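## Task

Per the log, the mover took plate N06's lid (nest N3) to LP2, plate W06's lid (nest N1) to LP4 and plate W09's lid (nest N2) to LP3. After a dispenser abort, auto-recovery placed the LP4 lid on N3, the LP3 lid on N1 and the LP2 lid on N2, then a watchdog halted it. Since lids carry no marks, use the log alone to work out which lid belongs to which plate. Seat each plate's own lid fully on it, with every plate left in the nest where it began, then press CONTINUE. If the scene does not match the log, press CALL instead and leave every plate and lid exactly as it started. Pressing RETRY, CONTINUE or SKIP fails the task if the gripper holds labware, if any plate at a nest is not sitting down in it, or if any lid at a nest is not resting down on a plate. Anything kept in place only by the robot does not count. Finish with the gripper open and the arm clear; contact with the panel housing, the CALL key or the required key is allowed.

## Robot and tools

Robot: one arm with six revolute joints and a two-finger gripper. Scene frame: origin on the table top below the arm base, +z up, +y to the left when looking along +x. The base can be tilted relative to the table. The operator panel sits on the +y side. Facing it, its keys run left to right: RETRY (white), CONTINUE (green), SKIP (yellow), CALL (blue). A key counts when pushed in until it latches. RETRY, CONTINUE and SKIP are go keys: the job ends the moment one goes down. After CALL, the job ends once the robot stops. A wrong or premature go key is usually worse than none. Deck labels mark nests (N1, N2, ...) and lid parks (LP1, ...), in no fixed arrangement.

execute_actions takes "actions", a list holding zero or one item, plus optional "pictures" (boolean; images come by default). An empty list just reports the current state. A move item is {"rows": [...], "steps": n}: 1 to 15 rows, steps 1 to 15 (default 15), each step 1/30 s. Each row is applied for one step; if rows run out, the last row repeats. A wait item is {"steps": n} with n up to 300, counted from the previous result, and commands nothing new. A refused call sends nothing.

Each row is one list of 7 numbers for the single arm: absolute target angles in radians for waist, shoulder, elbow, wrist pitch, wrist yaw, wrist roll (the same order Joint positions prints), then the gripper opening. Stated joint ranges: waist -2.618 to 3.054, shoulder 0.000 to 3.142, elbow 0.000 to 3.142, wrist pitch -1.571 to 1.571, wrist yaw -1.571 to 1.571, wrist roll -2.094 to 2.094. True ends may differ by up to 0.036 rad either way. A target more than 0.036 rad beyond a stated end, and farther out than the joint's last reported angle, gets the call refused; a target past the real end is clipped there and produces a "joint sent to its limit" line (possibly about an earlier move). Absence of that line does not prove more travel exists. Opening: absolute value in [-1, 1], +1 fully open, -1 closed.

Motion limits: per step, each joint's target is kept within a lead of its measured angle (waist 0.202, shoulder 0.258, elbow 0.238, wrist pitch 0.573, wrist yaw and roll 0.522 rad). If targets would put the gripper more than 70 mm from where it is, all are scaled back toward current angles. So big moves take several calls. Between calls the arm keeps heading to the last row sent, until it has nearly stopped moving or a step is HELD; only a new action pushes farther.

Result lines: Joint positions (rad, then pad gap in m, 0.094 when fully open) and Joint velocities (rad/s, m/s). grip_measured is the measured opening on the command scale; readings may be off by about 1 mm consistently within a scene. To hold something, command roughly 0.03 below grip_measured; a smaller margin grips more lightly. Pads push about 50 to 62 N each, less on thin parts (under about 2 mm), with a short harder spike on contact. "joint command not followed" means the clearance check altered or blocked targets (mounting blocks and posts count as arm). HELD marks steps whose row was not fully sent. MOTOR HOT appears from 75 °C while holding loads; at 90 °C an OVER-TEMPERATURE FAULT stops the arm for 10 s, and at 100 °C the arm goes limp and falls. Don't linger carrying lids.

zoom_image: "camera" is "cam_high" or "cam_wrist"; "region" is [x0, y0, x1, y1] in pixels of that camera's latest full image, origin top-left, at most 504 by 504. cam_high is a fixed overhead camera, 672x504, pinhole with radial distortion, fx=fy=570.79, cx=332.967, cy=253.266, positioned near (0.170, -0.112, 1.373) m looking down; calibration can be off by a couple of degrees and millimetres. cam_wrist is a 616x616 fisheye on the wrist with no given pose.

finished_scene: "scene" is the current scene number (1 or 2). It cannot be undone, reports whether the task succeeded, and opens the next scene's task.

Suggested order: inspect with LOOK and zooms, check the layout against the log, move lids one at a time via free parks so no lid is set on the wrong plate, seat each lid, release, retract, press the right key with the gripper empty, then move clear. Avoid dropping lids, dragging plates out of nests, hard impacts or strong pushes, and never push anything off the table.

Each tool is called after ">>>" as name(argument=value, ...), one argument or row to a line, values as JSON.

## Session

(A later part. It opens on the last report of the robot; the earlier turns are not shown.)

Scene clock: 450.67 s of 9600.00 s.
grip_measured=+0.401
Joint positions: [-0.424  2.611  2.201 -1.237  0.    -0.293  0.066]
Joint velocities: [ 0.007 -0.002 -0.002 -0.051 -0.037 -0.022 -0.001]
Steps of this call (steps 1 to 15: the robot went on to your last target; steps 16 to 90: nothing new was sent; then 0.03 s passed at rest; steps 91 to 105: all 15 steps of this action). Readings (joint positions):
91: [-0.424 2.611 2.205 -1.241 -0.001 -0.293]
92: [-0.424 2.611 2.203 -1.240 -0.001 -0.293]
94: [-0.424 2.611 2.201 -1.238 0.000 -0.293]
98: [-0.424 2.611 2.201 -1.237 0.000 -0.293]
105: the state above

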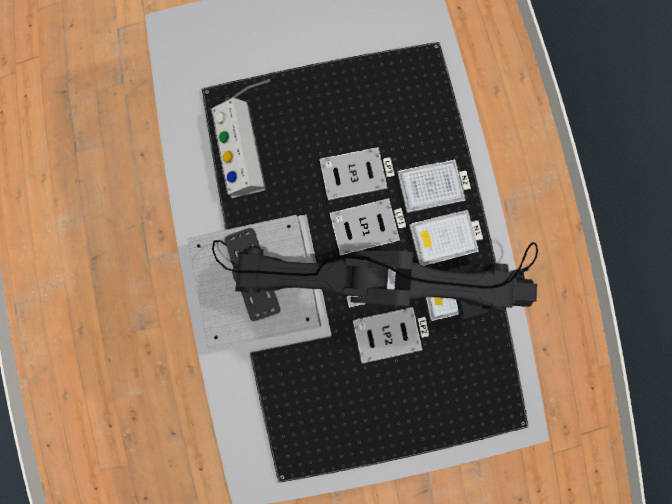

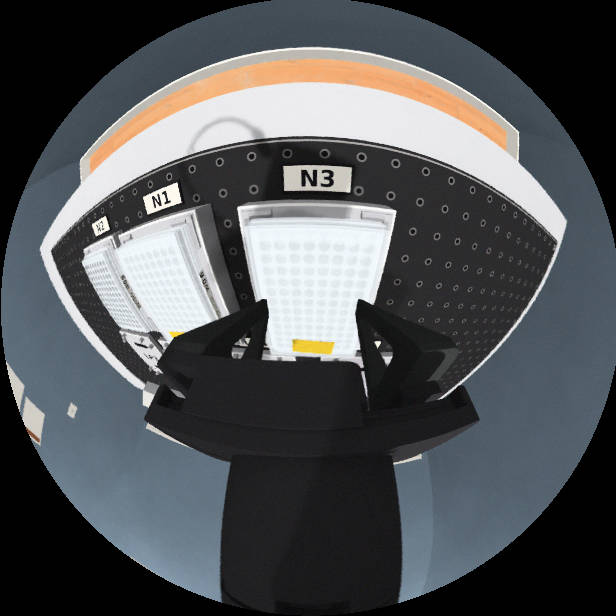

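>>> execute_actions(
  actions=[
    {"rows": [[-0.428,2.605,2.186,-1.215,0.003,-0.287,0.4],[-0.428,2.605,2.184,-1.215,0.003,-0.287,0.4],[-0.428,2.605,2.182,-1.215,0.003,-0.287,0.4],[-0.428,2.605,2.18,-1.215,0.003,-0.287,0.4],[-0.428,2.605,2.178,-1.215,0.003,-0.287,0.4]], "steps": 15},
  ],
)

>>> zoom_image(
  camera="cam_wrist",
  region=[190, 170, 430, 380],
)

Scene clock: 454.83 s of 9600.00 s.
grip_measured=+0.401
Joint positions: [-0.424  2.611  2.199 -1.236  0.    -0.293  0.066]
Joint velocities: [-0.012 -0.017  0.002  0.007  0.007  0.081  0.   ]
Steps of this call (steps 1 to 15: the robot went on to your last target; steps 16 to 90: nothing new was sent; then 0.67 s passed at rest; steps 91 to 105: all 15 steps of this action). Readings (joint positions):
91: [-0.424 2.611 2.201 -1.237 0.000 -0.293]
92: [-0.424 2.611 2.201 -1.237 0.000 -0.293]
94: [-0.424 2.611 2.201 -1.237 0.000 -0.293]
98: [-0.424 2.611 2.199 -1.236 0.000 -0.293]
105: the state above

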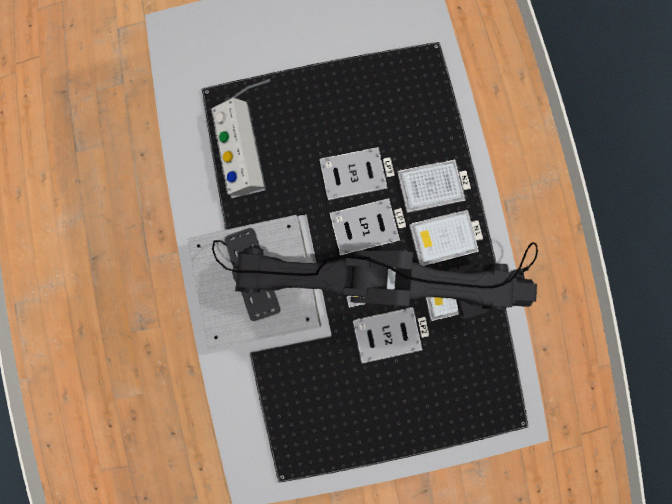

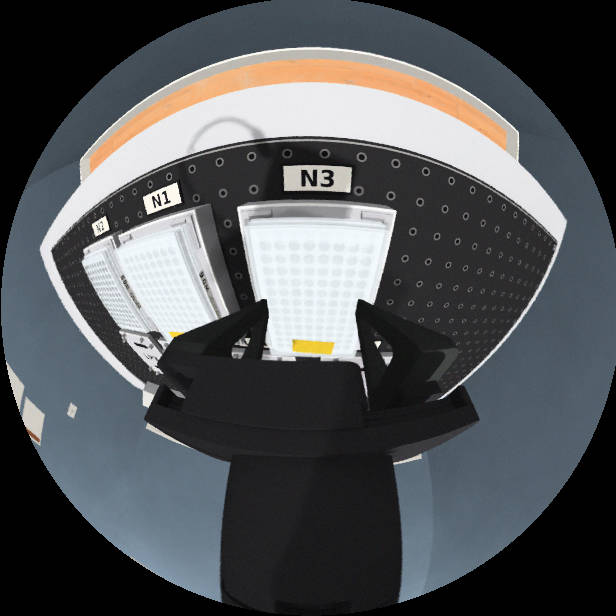

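Region (190, 170, 430, 380) of cam_wrist's 616x616 image, scaled by 2.100, with more detail than that image has; it fills the top 441 rows of this view, and the rest is white.

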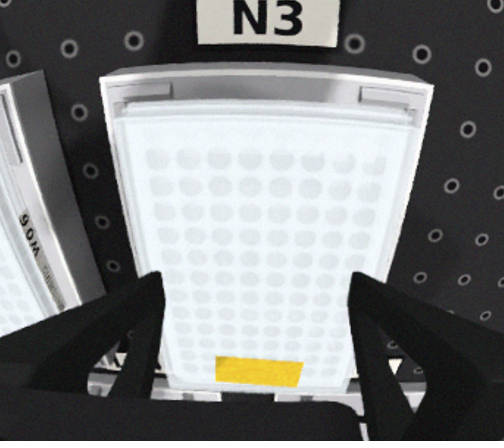

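>>> execute_actions(
  actions=[
    {"rows": [[-0.424,2.60,2.22,-1.255,-0.004,-0.287,0.5],[-0.424,2.60,2.23,-1.265,-0.006,-0.287,0.6],[-0.424,2.60,2.24,-1.275,-0.006,-0.287,0.7],[-0.424,2.60,2.25,-1.285,-0.006,-0.287,0.8],[-0.424,2.60,2.26,-1.295,-0.006,-0.287,0.9],[-0.424,2.60,2.27,-1.305,-0.006,-0.287,1],[-0.424,2.60,2.28,-1.315,-0.006,-0.287,1],[-0.424,2.60,2.29,-1.325,-0.006,-0.287,1],[-0.424,2.60,2.298,-1.335,-0.006,-0.287,1],[-0.424,2.595,2.302,-1.342,-0.006,-0.287,1],[-0.424,2.59,2.302,-1.342,-0.006,-0.287,1],[-0.42,2.59,2.30,-1.34,-0.006,-0.287,1],[-0.4169,2.5894,2.285,-1.325,-0.006,-0.2858,1],[-0.4135,2.5877,2.272,-1.312,-0.006,-0.2822,1],[-0.4079,2.5849,2.2614,-1.3055,-0.006,-0.2762,1]], "steps": 15},
  ],
  pictures=false,
)

>>> execute_actions(
  actions=[
    {"rows": [[-0.4002,2.5810,2.2549,-1.3021,-0.006,-0.2680,1],[-0.3905,2.5761,2.2466,-1.2978,-0.006,-0.2577,1],[-0.3790,2.5702,2.2369,-1.2927,-0.006,-0.2454,1],[-0.3660,2.5636,2.2258,-1.2869,-0.006,-0.2314,1],[-0.3515,2.5563,2.2135,-1.2805,-0.006,-0.2160,1],[-0.3359,2.5483,2.2002,-1.2736,-0.006,-0.1993,1],[-0.3194,2.5400,2.1862,-1.2663,-0.006,-0.1818,1],[-0.3024,2.5313,2.1717,-1.2587,-0.006,-0.1635,1],[-0.2850,2.5225,2.1570,-1.2510,-0.006,-0.1450,1],[-0.2676,2.5137,2.1423,-1.2433,-0.006,-0.1265,1],[-0.2506,2.5050,2.1278,-1.2357,-0.006,-0.1082,1],[-0.2341,2.4967,2.1138,-1.2284,-0.006,-0.0907,1],[-0.2185,2.4888,2.1005,-1.2215,-0.006,-0.0740,1],[-0.2040,2.4814,2.0882,-1.2151,-0.006,-0.0586,1],[-0.1910,2.4748,2.0771,-1.2093,-0.006,-0.0446,1]], "steps": 15},
  ],
  pictures=false,
)

>>> execute_actions(
  actions=[
    {"rows": [[-0.1795,2.4689,2.0674,-1.2042,-0.006,-0.0323,1],[-0.1698,2.4640,2.0591,-1.1999,-0.006,-0.0220,1],[-0.1621,2.4601,2.0526,-1.1965,-0.006,-0.0138,1],[-0.1565,2.4573,2.0479,-1.1940,-0.006,-0.0078,1],[-0.1531,2.4556,2.0450,-1.1925,-0.006,-0.0042,1],[-0.152,2.455,2.044,-1.192,-0.006,-0.003,1]], "steps": 15},
  ],
  pictures=false,
)

>>> execute_actions(
  actions=[
    {"steps": 12},
  ],
)

>>> zoom_image(
  camera="cam_wrist",
  region=[190, 150, 430, 380],
)

Scene clock: 487.50 s of 9600.00 s.
grip_measured=+1.000
Joint positions: [-0.423  2.611  2.275 -1.303 -0.004 -0.29   0.094]
Joint velocities: [ 0.022 -0.002 -0.081 -0.007  0.022 -0.022  0.   ]
Steps of this call (steps 1 to 15: the robot went on to your last target; steps 16 to 90: nothing new was sent; then 29.17 s passed at rest; steps 91 to 105: all 15 steps of this action). Readings (joint positions):
91: [-0.424 2.611 2.199 -1.237 -0.002 -0.293]
92: [-0.424 2.611 2.202 -1.241 -0.004 -0.293]
94: [-0.424 2.611 2.210 -1.249 -0.004 -0.293]
98: [-0.424 2.611 2.244 -1.278 -0.004 -0.292]
105: the state above

Scene clock: 488.00 s of 9600.00 s.
grip_measured=+1.000
Joint positions: [-0.215  2.526  2.105 -1.254 -0.003 -0.117  0.094]
Joint velocities: [ 0.496 -0.256 -0.344  0.198 -0.007  0.462  0.   ]
Steps of this call (steps 1 to 15: all 15 steps of this action). Readings (joint positions):
1: [-0.421 2.611 2.272 -1.303 -0.004 -0.287]
2: [-0.419 2.611 2.268 -1.303 -0.004 -0.283]
4: [-0.407 2.608 2.252 -1.302 -0.003 -0.269]
8: [-0.355 2.589 2.199 -1.294 -0.002 -0.225]
15: the state above

Scene clock: 488.50 s of 9600.00 s.
grip_measured=+1.000
Joint positions: [-0.146  2.489  2.052 -1.215 -0.006 -0.014  0.094]
Joint velocities: [-0.017 -0.007 -0.002  0.022  0.037 -0.007  0.   ]
Steps of this call (steps 1 to 15: all 15 steps of this action). Readings (joint positions):
1: [-0.197 2.517 2.094 -1.249 -0.003 -0.102]
2: [-0.183 2.509 2.084 -1.243 -0.004 -0.088]
4: [-0.160 2.497 2.068 -1.234 -0.005 -0.063]
8: [-0.145 2.489 2.055 -1.223 -0.006 -0.032]
15: the state above

Scene clock: 488.90 s of 9600.00 s.
grip_measured=+1.000
Joint positions: [-0.146  2.489  2.052 -1.213 -0.006 -0.01   0.094]
Joint velocities: [ 0.002 -0.012 -0.007 -0.081  0.022 -0.007  0.   ]
Steps of this call (steps 1 to 12: the robot went on to your last target). Readings (joint positions):
1: [-0.146 2.489 2.052 -1.215 -0.006 -0.013]
2: [-0.146 2.489 2.052 -1.214 -0.006 -0.013]
4: [-0.146 2.489 2.052 -1.214 -0.006 -0.011]
8: [-0.146 2.489 2.052 -1.213 -0.006 -0.010]
12: the state above

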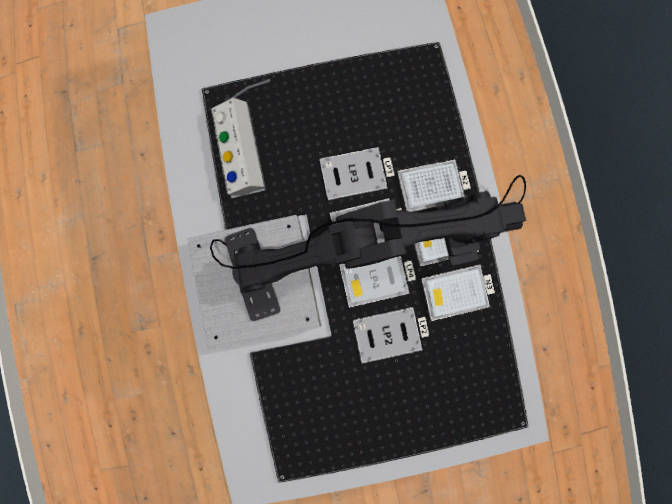

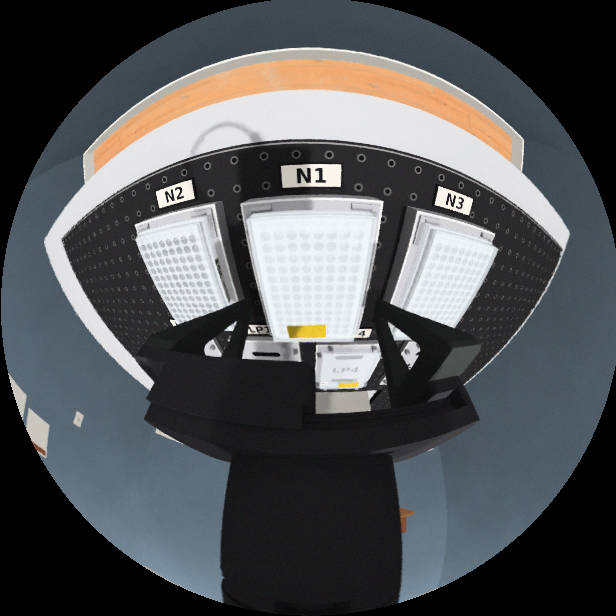

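Region (190, 150, 430, 380) of cam_wrist's 616x616 image, scaled by 2.100, with more detail than that image has; it fills the top 483 rows of this view, and the rest is white.

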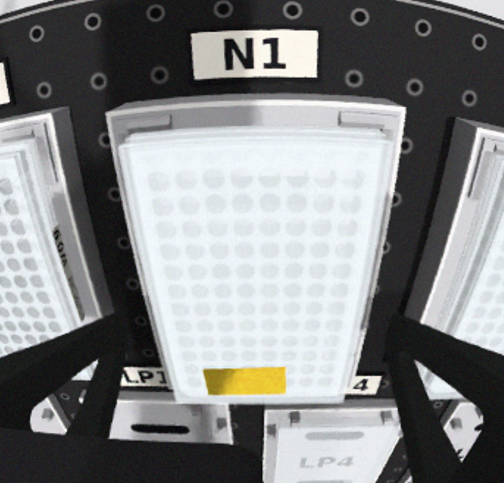

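>>> execute_actions(
  actions=[
    {"rows": [[-0.15,2.50,2.036,-1.19,-0.006,-0.02,1],[-0.15,2.508,2.031,-1.182,-0.006,-0.028,1],[-0.15,2.514,2.026,-1.174,-0.006,-0.035,1],[-0.15,2.516,2.021,-1.166,-0.006,-0.04,1],[-0.15,2.516,2.016,-1.158,-0.006,-0.043,1],[-0.15,2.514,2.011,-1.15,-0.006,-0.043,1],[-0.15,2.513,2.006,-1.142,-0.006,-0.043,1],[-0.15,2.513,2.001,-1.134,-0.006,-0.043,1],[-0.15,2.513,1.997,-1.126,-0.006,-0.043,1],[-0.15,2.513,1.993,-1.118,-0.006,-0.043,1],[-0.15,2.513,1.989,-1.111,-0.006,-0.043,1]], "steps": 15},
  ],
  pictures=false,
)

>>> execute_actions(
  actions=[
    {"steps": 14},
  ],
)

>>> zoom_image(
  camera="cam_wrist",
  region=[190, 170, 430, 380],
)

Scene clock: 495.10 s of 9600.00 s.
grip_measured=+1.000
Joint positions: [-0.146  2.513  1.994 -1.146 -0.006 -0.035  0.094]
Joint velocities: [-0.002 -0.002 -0.017 -0.007 -0.051 -0.007  0.   ]
Steps of this call (steps 1 to 15: the robot went on to your last target; steps 16 to 90: nothing new was sent; then 2.70 s passed at rest; steps 91 to 105: all 15 steps of this action). Readings (joint positions):
91: [-0.146 2.489 2.052 -1.213 -0.006 -0.010]
92: [-0.146 2.489 2.050 -1.210 -0.006 -0.012]
94: [-0.146 2.490 2.042 -1.203 -0.006 -0.018]
98: [-0.146 2.502 2.019 -1.180 -0.006 -0.029]
105: the state above

Scene clock: 495.57 s of 9600.00 s.
grip_measured=+1.000
Joint positions: [-0.146  2.513  1.994 -1.133 -0.006 -0.036  0.094]
Joint velocities: [-0.017 -0.002  0.007  0.022 -0.037  0.022  0.   ]
Steps of this call (steps 1 to 14: the robot went on to your last target). Readings (joint positions):
1: [-0.146 2.513 1.994 -1.144 -0.006 -0.035]
2: [-0.146 2.513 1.994 -1.141 -0.006 -0.035]
4: [-0.146 2.513 1.994 -1.137 -0.006 -0.036]
8: [-0.146 2.513 1.994 -1.134 -0.006 -0.036]
14: the state above

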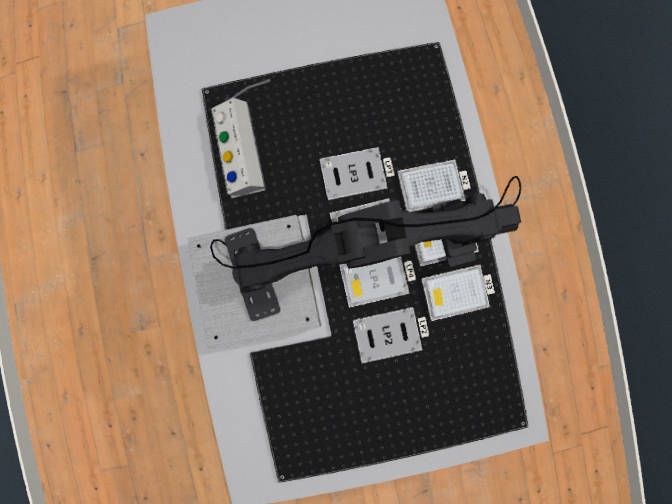

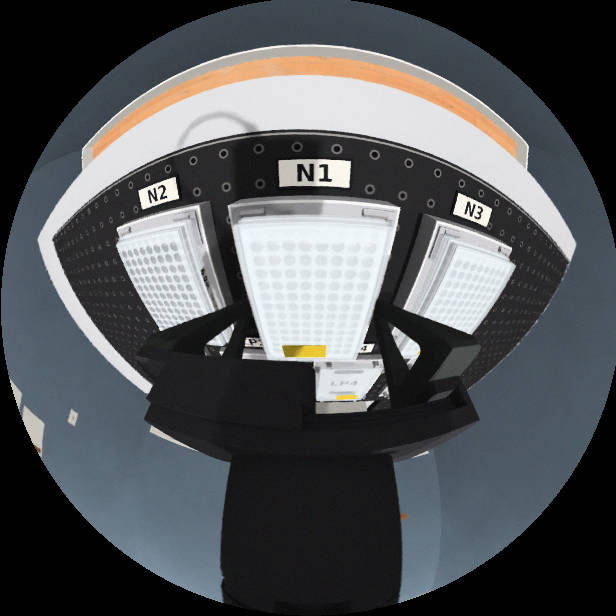

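Region (190, 170, 430, 380) of cam_wrist's 616x616 image, scaled by 2.100, with more detail than that image has; it fills the top 441 rows of this view, and the rest is white.

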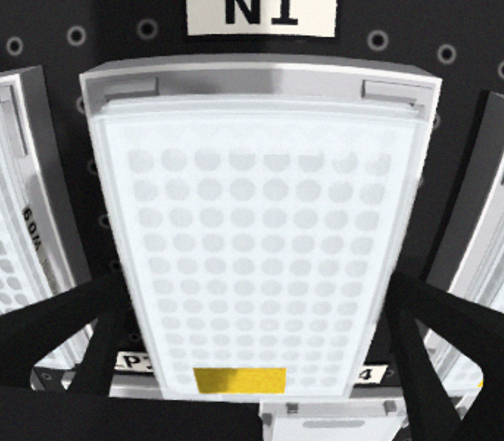

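>>> execute_actions(
  actions=[
    {"rows": [[-0.15,2.508,2.015,-1.148,-0.006,-0.043,1],[-0.15,2.508,2.022,-1.153,-0.006,-0.043,1],[-0.15,2.508,2.029,-1.158,-0.006,-0.043,1],[-0.15,2.508,2.036,-1.162,-0.006,-0.043,1],[-0.15,2.508,2.041,-1.165,-0.006,-0.043,1],[-0.15,2.508,2.044,-1.166,-0.006,-0.043,1]], "steps": 15},
  ],
  pictures=false,
)

>>> execute_actions(
  actions=[
    {"steps": 10},
  ],
)

>>> zoom_image(
  camera="cam_wrist",
  region=[190, 170, 430, 380],
)

Scene clock: 501.33 s of 9600.00 s.
grip_measured=+1.000
Joint positions: [-0.146  2.513  2.019 -1.149 -0.006 -0.036  0.094]
Joint velocities: [-0.012  0.012  0.002  0.066  0.037 -0.007  0.   ]
Steps of this call (steps 1 to 30: the robot went on to your last target; steps 31 to 90: nothing new was sent; then 2.27 s passed at rest; steps 91 to 105: all 15 steps of this action). Readings (joint positions):
91: [-0.146 2.513 1.994 -1.132 -0.006 -0.036]
92: [-0.146 2.513 1.994 -1.133 -0.006 -0.036]
94: [-0.146 2.513 1.996 -1.137 -0.006 -0.036]
98: [-0.146 2.513 2.015 -1.146 -0.006 -0.036]
105: the state above

Scene clock: 501.67 s of 9600.00 s.
grip_measured=+1.000
Joint positions: [-0.146  2.513  2.019 -1.15  -0.006 -0.036  0.094]
Joint velocities: [-0.002  0.012 -0.017 -0.051 -0.037  0.037  0.   ]
Steps of this call (steps 1 to 10: the robot went on to your last target). Readings (joint positions):
1: [-0.146 2.513 2.019 -1.149 -0.006 -0.036]
2: [-0.146 2.513 2.019 -1.149 -0.006 -0.036]
4: [-0.146 2.513 2.019 -1.149 -0.006 -0.036]
8: [-0.146 2.513 2.019 -1.150 -0.006 -0.036]
10: the state above

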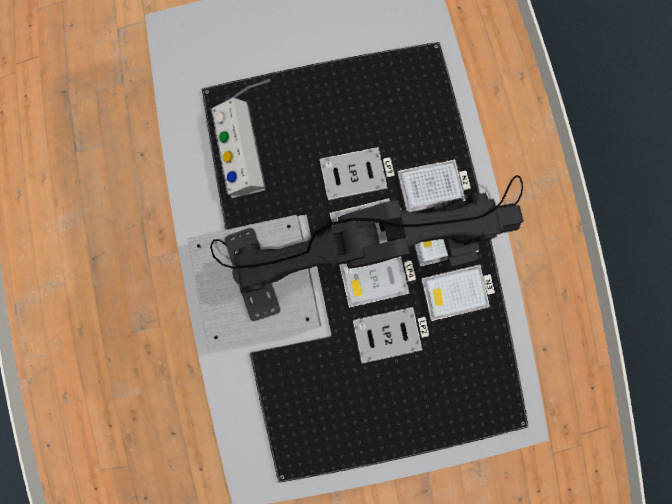

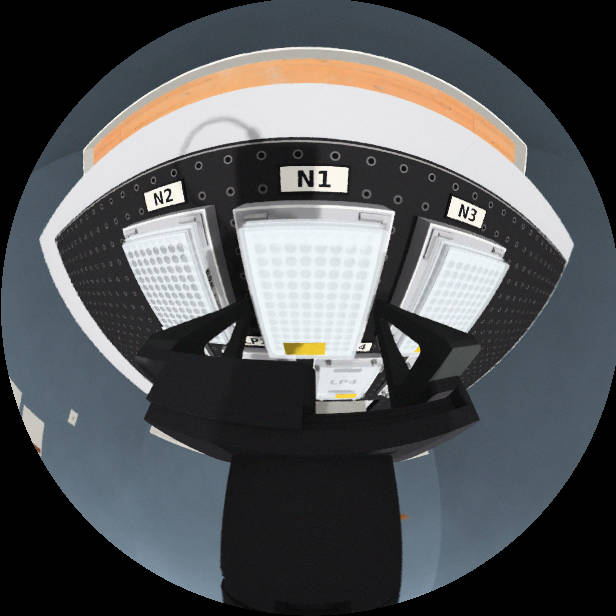

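Region (190, 170, 430, 380) of cam_wrist's 616x616 image, scaled by 2.100, with more detail than that image has; it fills the top 441 rows of this view, and the rest is white.

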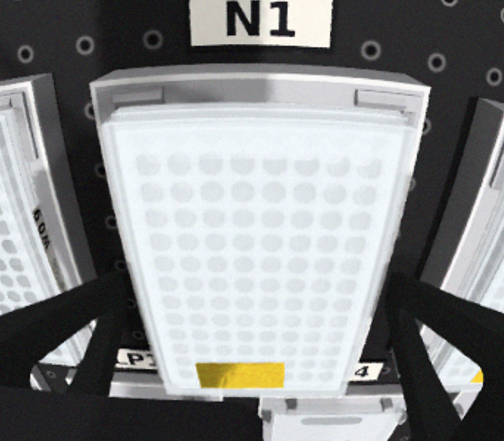

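>>> execute_actions(
  actions=[
    {"rows": [[-0.15,2.49,2.02,-1.15,-0.006,-0.043,1],[-0.15,2.482,2.015,-1.145,-0.006,-0.043,1],[-0.15,2.476,2.01,-1.14,-0.006,-0.043,1],[-0.15,2.471,2.005,-1.135,-0.006,-0.043,1],[-0.15,2.468,2.001,-1.13,-0.006,-0.043,1],[-0.15,2.468,1.998,-1.126,-0.006,-0.043,1],[-0.15,2.468,1.995,-1.122,-0.006,-0.043,1],[-0.15,2.468,1.992,-1.119,-0.006,-0.043,1],[-0.15,2.468,1.989,-1.116,-0.006,-0.043,1],[-0.15,2.468,1.987,-1.114,-0.006,-0.043,1],[-0.15,2.468,1.986,-1.113,-0.006,-0.043,1]], "steps": 15},
  ],
  pictures=false,
)

>>> execute_actions(
  actions=[
    {"steps": 14},
  ],
)

>>> zoom_image(
  camera="cam_wrist",
  region=[190, 170, 430, 380],
)

Scene clock: 510.43 s of 9600.00 s.
grip_measured=+1.000
Joint positions: [-0.146  2.504  1.994 -1.138 -0.006 -0.037  0.094]
Joint velocities: [-0.002 -0.007 -0.012 -0.037  0.037 -0.037  0.   ]
Steps of this call (steps 1 to 15: the robot went on to your last target; steps 16 to 90: nothing new was sent; then 5.27 s passed at rest; steps 91 to 105: all 15 steps of this action). Readings (joint positions):
91: [-0.146 2.513 2.019 -1.150 -0.006 -0.036]
92: [-0.146 2.513 2.019 -1.150 -0.006 -0.037]
94: [-0.146 2.513 2.019 -1.150 -0.006 -0.037]
98: [-0.146 2.506 2.006 -1.146 -0.006 -0.037]
105: the state above

Scene clock: 510.90 s of 9600.00 s.
grip_measured=+1.000
Joint positions: [-0.146  2.504  1.994 -1.134 -0.006 -0.037  0.094]
Joint velocities: [-0.007 -0.017 -0.002 -0.022 -0.022 -0.081  0.   ]
Steps of this call (steps 1 to 14: the robot went on to your last target). Readings (joint positions):
1: [-0.146 2.504 1.994 -1.137 -0.006 -0.037]
2: [-0.146 2.504 1.994 -1.137 -0.006 -0.037]
4: [-0.146 2.504 1.994 -1.136 -0.006 -0.037]
8: [-0.146 2.504 1.994 -1.134 -0.006 -0.037]
14: the state above

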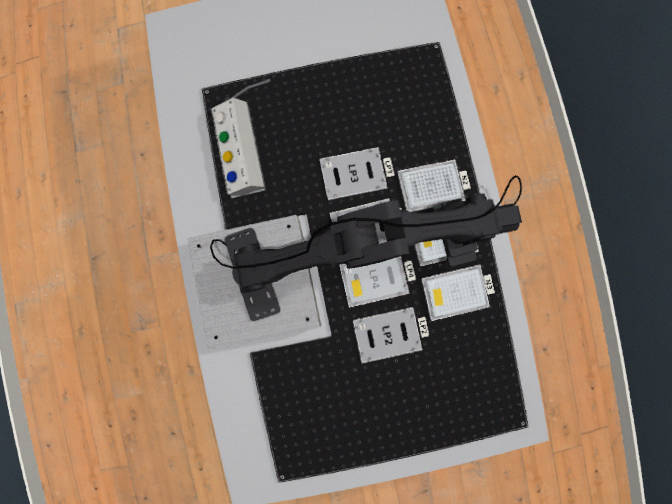

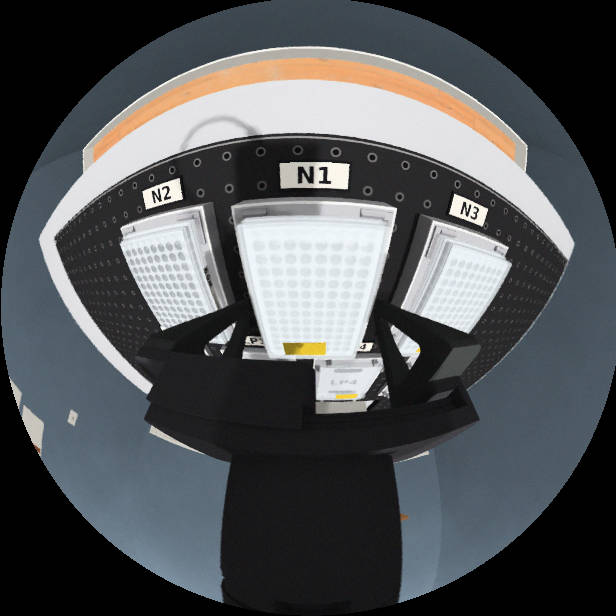

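Region (190, 170, 430, 380) of cam_wrist's 616x616 image, scaled by 2.100, with more detail than that image has; it fills the top 441 rows of this view, and the rest is white.

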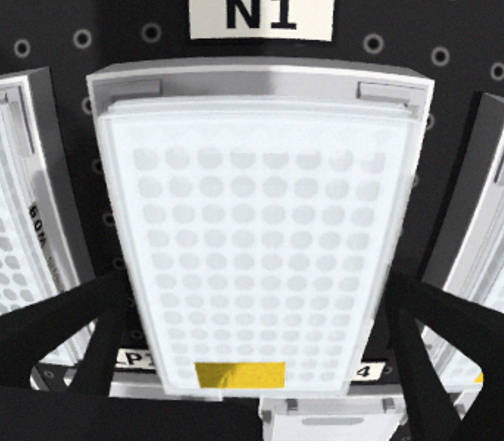

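>>> execute_actions(
  actions=[
    {"rows": [[-0.15,2.49,1.99,-1.12,-0.006,-0.043,0.96],[-0.15,2.49,1.99,-1.12,-0.006,-0.043,0.92],[-0.15,2.49,1.99,-1.12,-0.006,-0.043,0.88],[-0.15,2.49,1.99,-1.12,-0.006,-0.043,0.85],[-0.15,2.49,1.99,-1.12,-0.006,-0.043,0.82],[-0.15,2.49,1.99,-1.12,-0.006,-0.043,0.80],[-0.15,2.49,1.99,-1.12,-0.006,-0.043,0.78],[-0.15,2.49,1.99,-1.12,-0.006,-0.043,0.765],[-0.15,2.49,1.99,-1.12,-0.006,-0.043,0.75],[-0.15,2.49,1.99,-1.12,-0.006,-0.043,0.732]], "steps": 15},
  ],
  pictures=false,
)

Scene clock: 514.27 s of 9600.00 s.
grip_measured=+0.763
Joint positions: [-0.146  2.504  1.994 -1.134 -0.006 -0.037  0.083]
Joint velocities: [-0.002 -0.002 -0.002 -0.022  0.037  0.11  -0.   ]
Steps of this call (steps 1 to 15: the robot went on to your last target; steps 16 to 86: nothing new was sent; steps 87 to 101: all 15 steps of this action). Readings (joint positions):
87: [-0.146 2.504 1.994 -1.134 -0.006 -0.037]
88: [-0.146 2.504 1.994 -1.134 -0.006 -0.037]
90: [-0.146 2.504 1.994 -1.134 -0.006 -0.037]
94: [-0.146 2.504 1.994 -1.134 -0.006 -0.037]
101: the state above

>>> execute_actions(
  actions=[
    {"rows": [[-0.15,2.49,2.013,-1.155,-0.006,-0.043,0.732],[-0.15,2.49,2.021,-1.165,-0.006,-0.043,0.732],[-0.15,2.49,2.029,-1.175,-0.006,-0.043,0.732],[-0.15,2.49,2.037,-1.185,-0.006,-0.043,0.732],[-0.15,2.49,2.045,-1.195,-0.006,-0.043,0.732],[-0.15,2.49,2.053,-1.205,-0.006,-0.043,0.732],[-0.15,2.49,2.061,-1.215,-0.006,-0.043,0.732],[-0.15,2.49,2.069,-1.225,-0.006,-0.043,0.732],[-0.15,2.49,2.077,-1.234,-0.006,-0.043,0.732],[-0.15,2.49,2.085,-1.243,-0.006,-0.043,0.732],[-0.15,2.49,2.093,-1.251,-0.006,-0.043,0.732],[-0.15,2.49,2.101,-1.258,-0.006,-0.043,0.732],[-0.15,2.49,2.109,-1.264,-0.006,-0.043,0.732],[-0.15,2.49,2.116,-1.268,-0.006,-0.043,0.732],[-0.15,2.49,2.12,-1.27,-0.006,-0.043,0.732]], "steps": 15},
  ],
  pictures=false,
)

>>> execute_actions(
  actions=[
    {"steps": 10},
  ],
)

>>> zoom_image(
  camera="cam_wrist",
  region=[190, 170, 430, 380],
)

Scene clock: 520.43 s of 9600.00 s.
grip_measured=+0.763
Joint positions: [-0.146  2.504  2.083 -1.228 -0.006 -0.037  0.083]
Joint velocities: [-0.002 -0.037  0.188 -0.212 -0.022  0.051  0.   ]
Steps of this call (steps 1 to 15: the robot went on to your last target; steps 16 to 90: nothing new was sent; then 2.67 s passed at rest; steps 91 to 105: all 15 steps of this action). Readings (joint positions):
91: [-0.146 2.504 1.994 -1.134 -0.006 -0.037]
92: [-0.146 2.504 1.994 -1.136 -0.006 -0.037]
94: [-0.146 2.504 1.998 -1.143 -0.006 -0.037]
98: [-0.146 2.504 2.027 -1.174 -0.006 -0.037]
105: the state above

Scene clock: 520.77 s of 9600.00 s.
grip_measured=+0.763
Joint positions: [-0.146  2.504  2.095 -1.25  -0.006 -0.037  0.083]
Joint velocities: [-0.002 -0.002  0.002  0.007 -0.081  0.066  0.   ]
Steps of this call (steps 1 to 10: the robot went on to your last target). Readings (joint positions):
1: [-0.146 2.504 2.089 -1.233 -0.006 -0.037]
2: [-0.146 2.504 2.092 -1.236 -0.006 -0.037]
4: [-0.146 2.504 2.095 -1.240 -0.006 -0.037]
8: [-0.146 2.504 2.095 -1.249 -0.006 -0.037]
10: the state above

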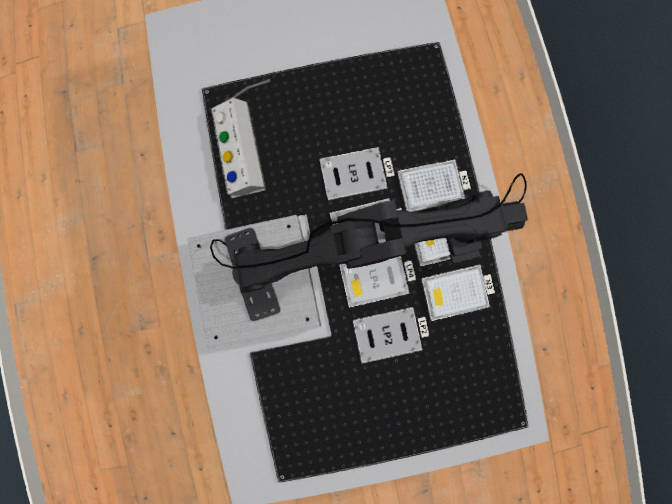

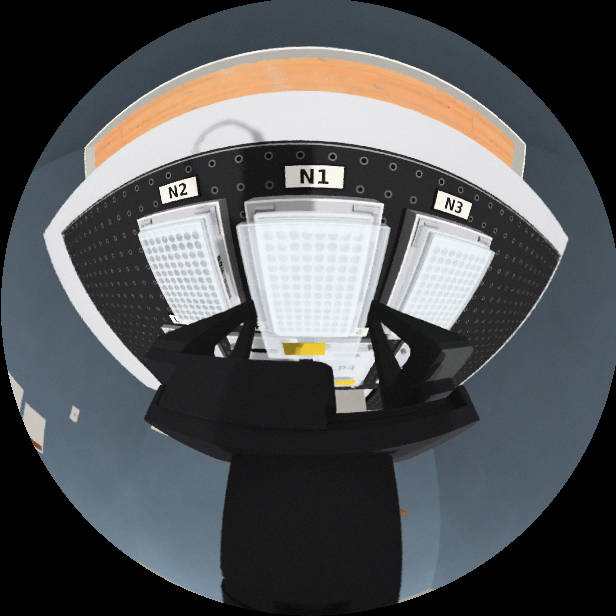

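Region (190, 170, 430, 380) of cam_wrist's 616x616 image, scaled by 2.100, with more detail than that image has; it fills the top 441 rows of this view, and the rest is white.

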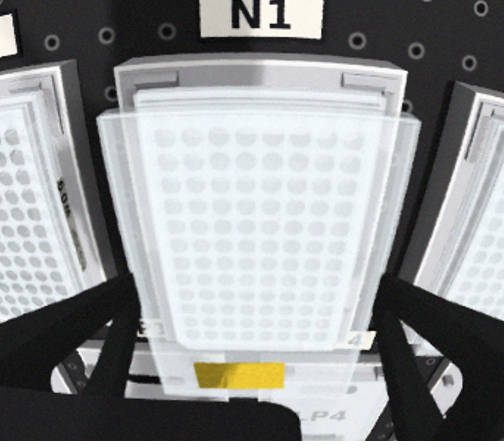

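>>> execute_actions(
  actions=[
    {"rows": [[-0.1388,2.5103,2.1206,-1.27,-0.008,-0.0287,0.732],[-0.1354,2.5114,2.1222,-1.2704,-0.008,-0.0246,0.732],[-0.1298,2.5130,2.1249,-1.271,-0.008,-0.0180,0.732],[-0.1220,2.5154,2.1287,-1.2717,-0.008,-0.0090,0.732],[-0.1122,2.5183,2.1334,-1.2726,-0.008,0.0024,0.732],[-0.1006,2.5217,2.1390,-1.2737,-0.008,0.0160,0.732],[-0.0874,2.5256,2.1454,-1.2749,-0.008,0.0314,0.732],[-0.0728,2.53,2.1525,-1.2763,-0.008,0.0485,0.732],[-0.0570,2.5347,2.1601,-1.2777,-0.008,0.0669,0.732],[-0.0403,2.5396,2.1682,-1.2793,-0.008,0.0864,0.732],[-0.0231,2.5448,2.1765,-1.2809,-0.008,0.1065,0.732],[-0.0055,2.55,2.185,-1.2825,-0.008,0.127,0.732],[0.0121,2.5552,2.1935,-1.2841,-0.008,0.1475,0.732],[0.0293,2.5604,2.2018,-1.2857,-0.008,0.1676,0.732],[0.0460,2.5653,2.2099,-1.2873,-0.008,0.1871,0.732]], "steps": 15},
  ],
  pictures=false,
)

>>> execute_actions(
  actions=[
    {"rows": [[0.0618,2.57,2.2175,-1.2888,-0.008,0.2055,0.732],[0.0764,2.5744,2.2246,-1.2901,-0.008,0.2226,0.732],[0.0896,2.5783,2.2310,-1.2913,-0.008,0.2380,0.732],[0.1012,2.5817,2.2366,-1.2924,-0.008,0.2516,0.732],[0.1110,2.5846,2.2413,-1.2933,-0.008,0.2630,0.732],[0.1188,2.5870,2.2451,-1.294,-0.008,0.2720,0.732],[0.1244,2.5886,2.2478,-1.2946,-0.008,0.2786,0.732],[0.1278,2.5897,2.2494,-1.2949,-0.008,0.2827,0.732],[0.129,2.59,2.25,-1.295,-0.008,0.284,0.732]], "steps": 15},
  ],
  pictures=false,
)

>>> execute_actions(
  actions=[
    {"steps": 15},
  ],
)

>>> zoom_image(
  camera="cam_wrist",
  region=[190, 170, 430, 380],
)

Scene clock: 539.77 s of 9600.00 s.
grip_measured=+0.763
Joint positions: [ 0.005  2.551  2.169 -1.263 -0.005  0.106  0.083]
Joint velocities: [ 0.579  0.149  0.227  0.007  0.081  0.432 -0.   ]
Steps of this call (steps 1 to 30: the robot went on to your last target; steps 31 to 90: nothing new was sent; then 15.50 s passed at rest; steps 91 to 105: all 15 steps of this action). Readings (joint positions):
91: [-0.146 2.504 2.095 -1.253 -0.006 -0.036]
92: [-0.146 2.504 2.095 -1.253 -0.006 -0.035]
94: [-0.144 2.504 2.095 -1.253 -0.006 -0.030]
98: [-0.119 2.514 2.114 -1.258 -0.006 -0.000]
105: the state above

Scene clock: 540.27 s of 9600.00 s.
grip_measured=+0.763
Joint positions: [ 0.136  2.584  2.222 -1.276 -0.01   0.267  0.083]
Joint velocities: [-0.012 -0.007  0.007  0.022  0.022 -0.007  0.   ]
Steps of this call (steps 1 to 15: all 15 steps of this action). Readings (joint positions):
1: [0.026 2.556 2.177 -1.263 -0.005 0.124]
2: [0.045 2.561 2.185 -1.264 -0.005 0.142]
4: [0.081 2.570 2.199 -1.266 -0.006 0.176]
8: [0.128 2.582 2.217 -1.271 -0.009 0.229]
15: the state above

Scene clock: 540.77 s of 9600.00 s.
grip_measured=+0.763
Joint positions: [ 0.135  2.584  2.222 -1.278 -0.01   0.277  0.083]
Joint velocities: [ 0.002 -0.002  0.012 -0.007  0.037 -0.066  0.001]
Steps of this call (steps 1 to 15: the robot went on to your last target). Readings (joint positions):
1: [0.135 2.584 2.222 -1.276 -0.010 0.269]
2: [0.135 2.584 2.222 -1.277 -0.010 0.271]
4: [0.135 2.584 2.222 -1.277 -0.010 0.273]
8: [0.135 2.584 2.222 -1.278 -0.010 0.275]
15: the state above
The arm was judged still, so your last target was given up. Only a new action makes it travel on or press farther. Fingers that are still opening or closing keep moving.

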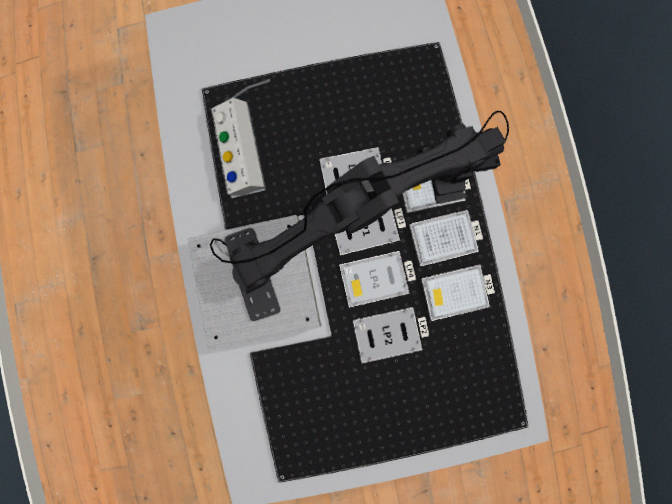

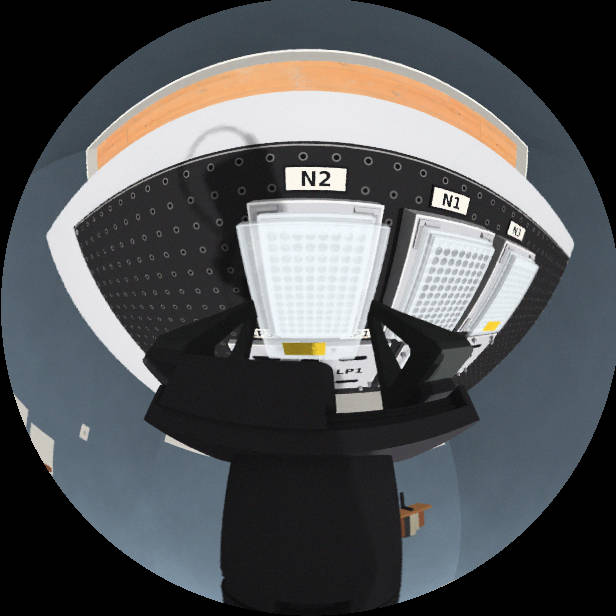

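Region (190, 170, 430, 380) of cam_wrist's 616x616 image, scaled by 2.100, with more detail than that image has; it fills the top 441 rows of this view, and the rest is white.

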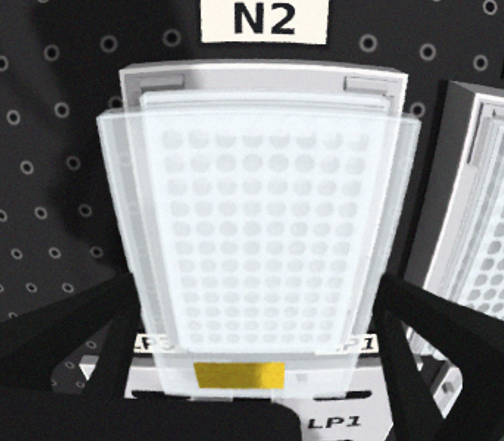

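>>> execute_actions(
  actions=[
    {"rows": [[0.131,2.58,2.205,-1.26,-0.004,0.284,0.732],[0.131,2.58,2.20,-1.254,0.0,0.284,0.732],[0.131,2.58,2.195,-1.248,0.003,0.284,0.732],[0.131,2.58,2.19,-1.242,0.003,0.284,0.732],[0.131,2.58,2.185,-1.236,0.003,0.284,0.732],[0.131,2.58,2.18,-1.23,0.003,0.284,0.732],[0.131,2.58,2.175,-1.224,0.003,0.284,0.732],[0.131,2.58,2.17,-1.218,0.003,0.284,0.732],[0.131,2.58,2.165,-1.212,0.003,0.284,0.732],[0.131,2.58,2.16,-1.206,0.003,0.284,0.732],[0.131,2.58,2.155,-1.201,0.003,0.284,0.732]], "steps": 15},
  ],
  pictures=false,
)

>>> execute_actions(
  actions=[
    {"steps": 14},
  ],
)

>>> zoom_image(
  camera="cam_wrist",
  region=[190, 170, 430, 380],
)

Scene clock: 549.50 s of 9600.00 s.
grip_measured=+0.763
Joint positions: [ 0.135  2.584  2.161 -1.232 -0.005  0.277  0.083]
Joint velocities: [-0.007  0.017 -0.022  0.095 -0.051 -0.066  0.   ]
Steps of this call (steps 1 to 90: nothing new was sent; then 5.23 s passed at rest; steps 91 to 105: all 15 steps of this action). Readings (joint positions):
91: [0.135 2.584 2.220 -1.277 -0.010 0.277]
92: [0.135 2.584 2.218 -1.276 -0.010 0.277]
94: [0.135 2.584 2.209 -1.271 -0.008 0.277]
98: [0.135 2.584 2.185 -1.258 -0.006 0.277]
105: the state above

Scene clock: 549.97 s of 9600.00 s.
grip_measured=+0.763
Joint positions: [ 0.135  2.584  2.161 -1.221 -0.005  0.277  0.083]
Joint velocities: [ 0.002 -0.012  0.007 -0.095  0.007 -0.022 -0.001]
Steps of this call (steps 1 to 14: the robot went on to your last target). Readings (joint positions):
1: [0.135 2.584 2.161 -1.230 -0.005 0.277]
2: [0.135 2.584 2.161 -1.228 -0.005 0.277]
4: [0.135 2.584 2.161 -1.225 -0.005 0.277]
8: [0.135 2.584 2.161 -1.223 -0.005 0.277]
14: the state above

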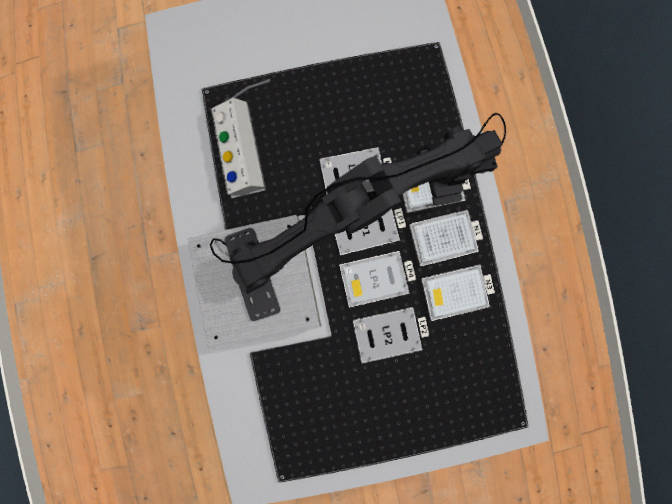

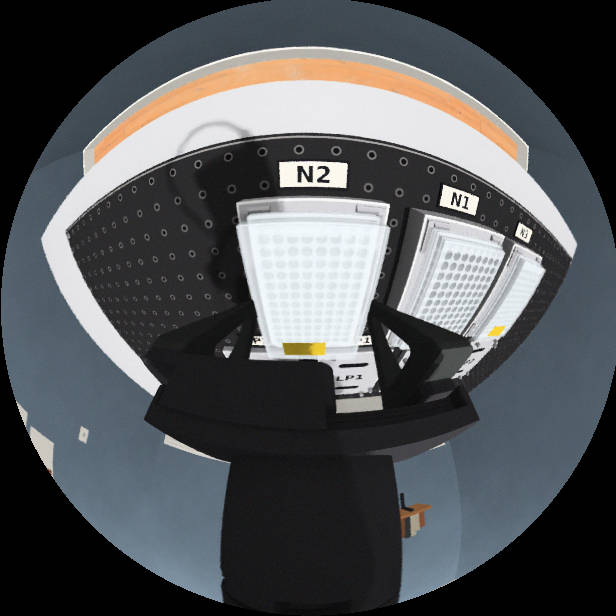

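Region (190, 170, 430, 380) of cam_wrist's 616x616 image, scaled by 2.100, with more detail than that image has; it fills the top 441 rows of this view, and the rest is white.

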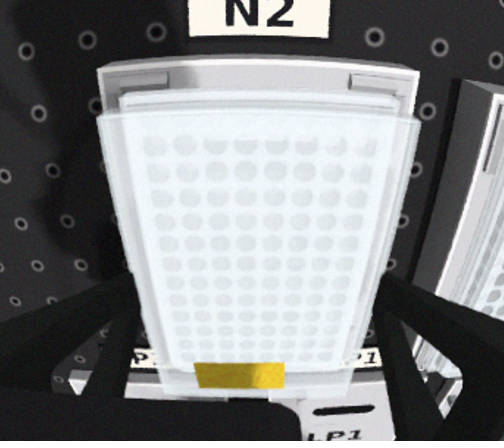

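>>> execute_actions(
  actions=[],
)

Scene clock: 560.97 s of 9600.00 s.
grip_measured=+0.763
Joint positions: [ 0.135  2.584  2.161 -1.221 -0.005  0.277  0.083]
Joint velocities: [-0.017 -0.002  0.007  0.007  0.051  0.022 -0.001]
Steps of this call (steps 1 to 30: the robot went on to your last target; steps 31 to 90: nothing new was sent; then 8.00 s passed at rest). Readings (joint positions):
1: [0.135 2.584 2.161 -1.221 -0.005 0.277]
2: [0.135 2.584 2.161 -1.221 -0.005 0.277]
4: [0.135 2.584 2.161 -1.221 -0.005 0.277]
8: [0.135 2.584 2.161 -1.221 -0.005 0.277]
90: the state above
The arm was judged still, so your last target was given up. Only a new action makes it travel on or press farther. Fingers that are still opening or closing keep moving.

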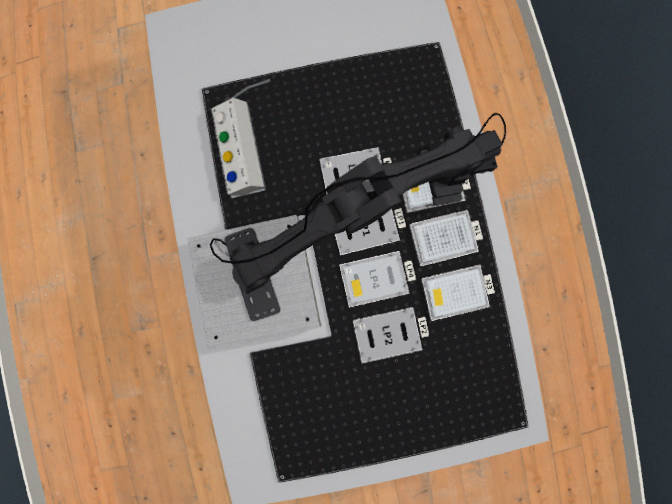

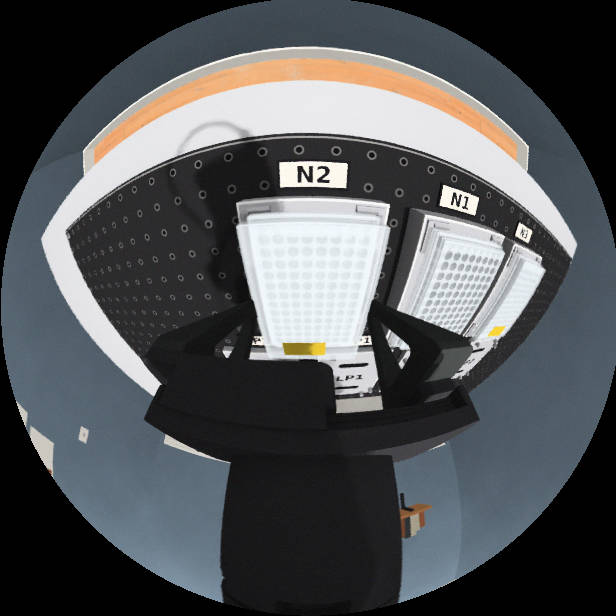

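>>> execute_actions(
  actions=[
    {"rows": [[0.131,2.58,2.155,-1.196,0.003,0.284,0.732],[0.131,2.58,2.155,-1.191,0.003,0.284,0.732],[0.131,2.58,2.155,-1.186,0.003,0.284,0.732],[0.131,2.58,2.153,-1.182,0.003,0.284,0.732],[0.131,2.58,2.150,-1.179,0.003,0.284,0.732],[0.131,2.58,2.147,-1.176,0.003,0.284,0.732],[0.131,2.58,2.144,-1.174,0.003,0.284,0.732],[0.131,2.58,2.141,-1.172,0.003,0.284,0.732],[0.131,2.58,2.139,-1.171,0.003,0.284,0.732],[0.131,2.58,2.137,-1.170,0.003,0.284,0.732],[0.131,2.58,2.135,-1.170,0.003,0.284,0.732]], "steps": 15},
  ],
)

>>> zoom_image(
  camera="cam_wrist",
  region=[190, 170, 430, 380],
)

Scene clock: 563.93 s of 9600.00 s.
grip_measured=+0.763
Joint positions: [ 0.135  2.584  2.142 -1.194 -0.005  0.277  0.083]
Joint velocities: [ 0.007  0.002  0.017 -0.066  0.022  0.022  0.   ]
Steps of this call (steps 1 to 74: nothing new was sent; steps 75 to 89: all 15 steps of this action). Readings (joint positions):
75: [0.135 2.584 2.161 -1.221 -0.005 0.277]
76: [0.135 2.584 2.161 -1.220 -0.005 0.277]
78: [0.135 2.584 2.161 -1.215 -0.005 0.277]
82: [0.135 2.584 2.158 -1.202 -0.005 0.277]
89: the state above

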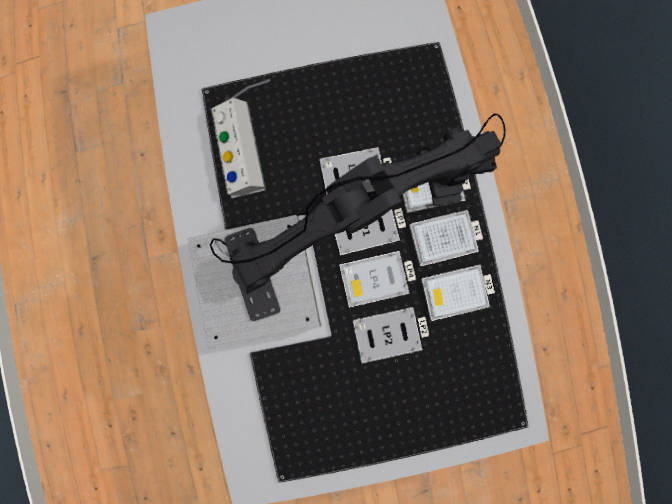

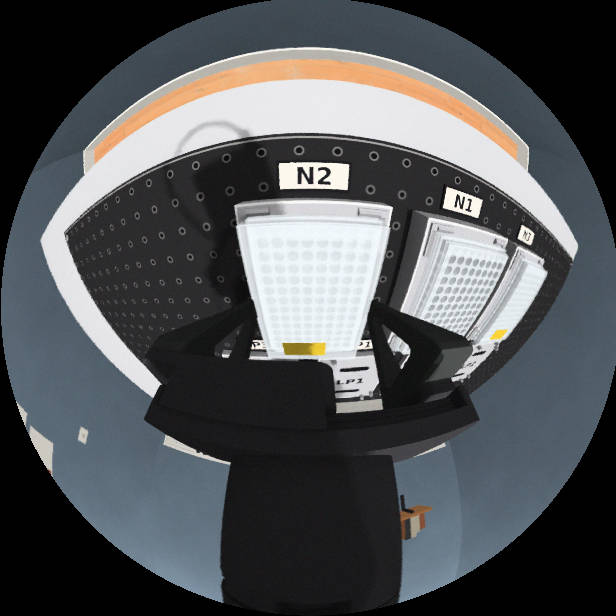

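Region (190, 170, 430, 380) of cam_wrist's 616x616 image, scaled by 2.100, with more detail than that image has; it fills the top 441 rows of this view, and the rest is white.

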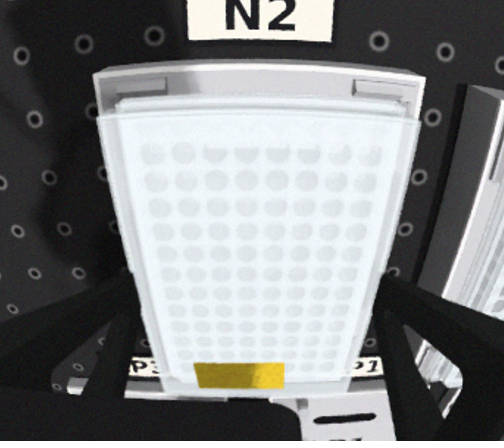

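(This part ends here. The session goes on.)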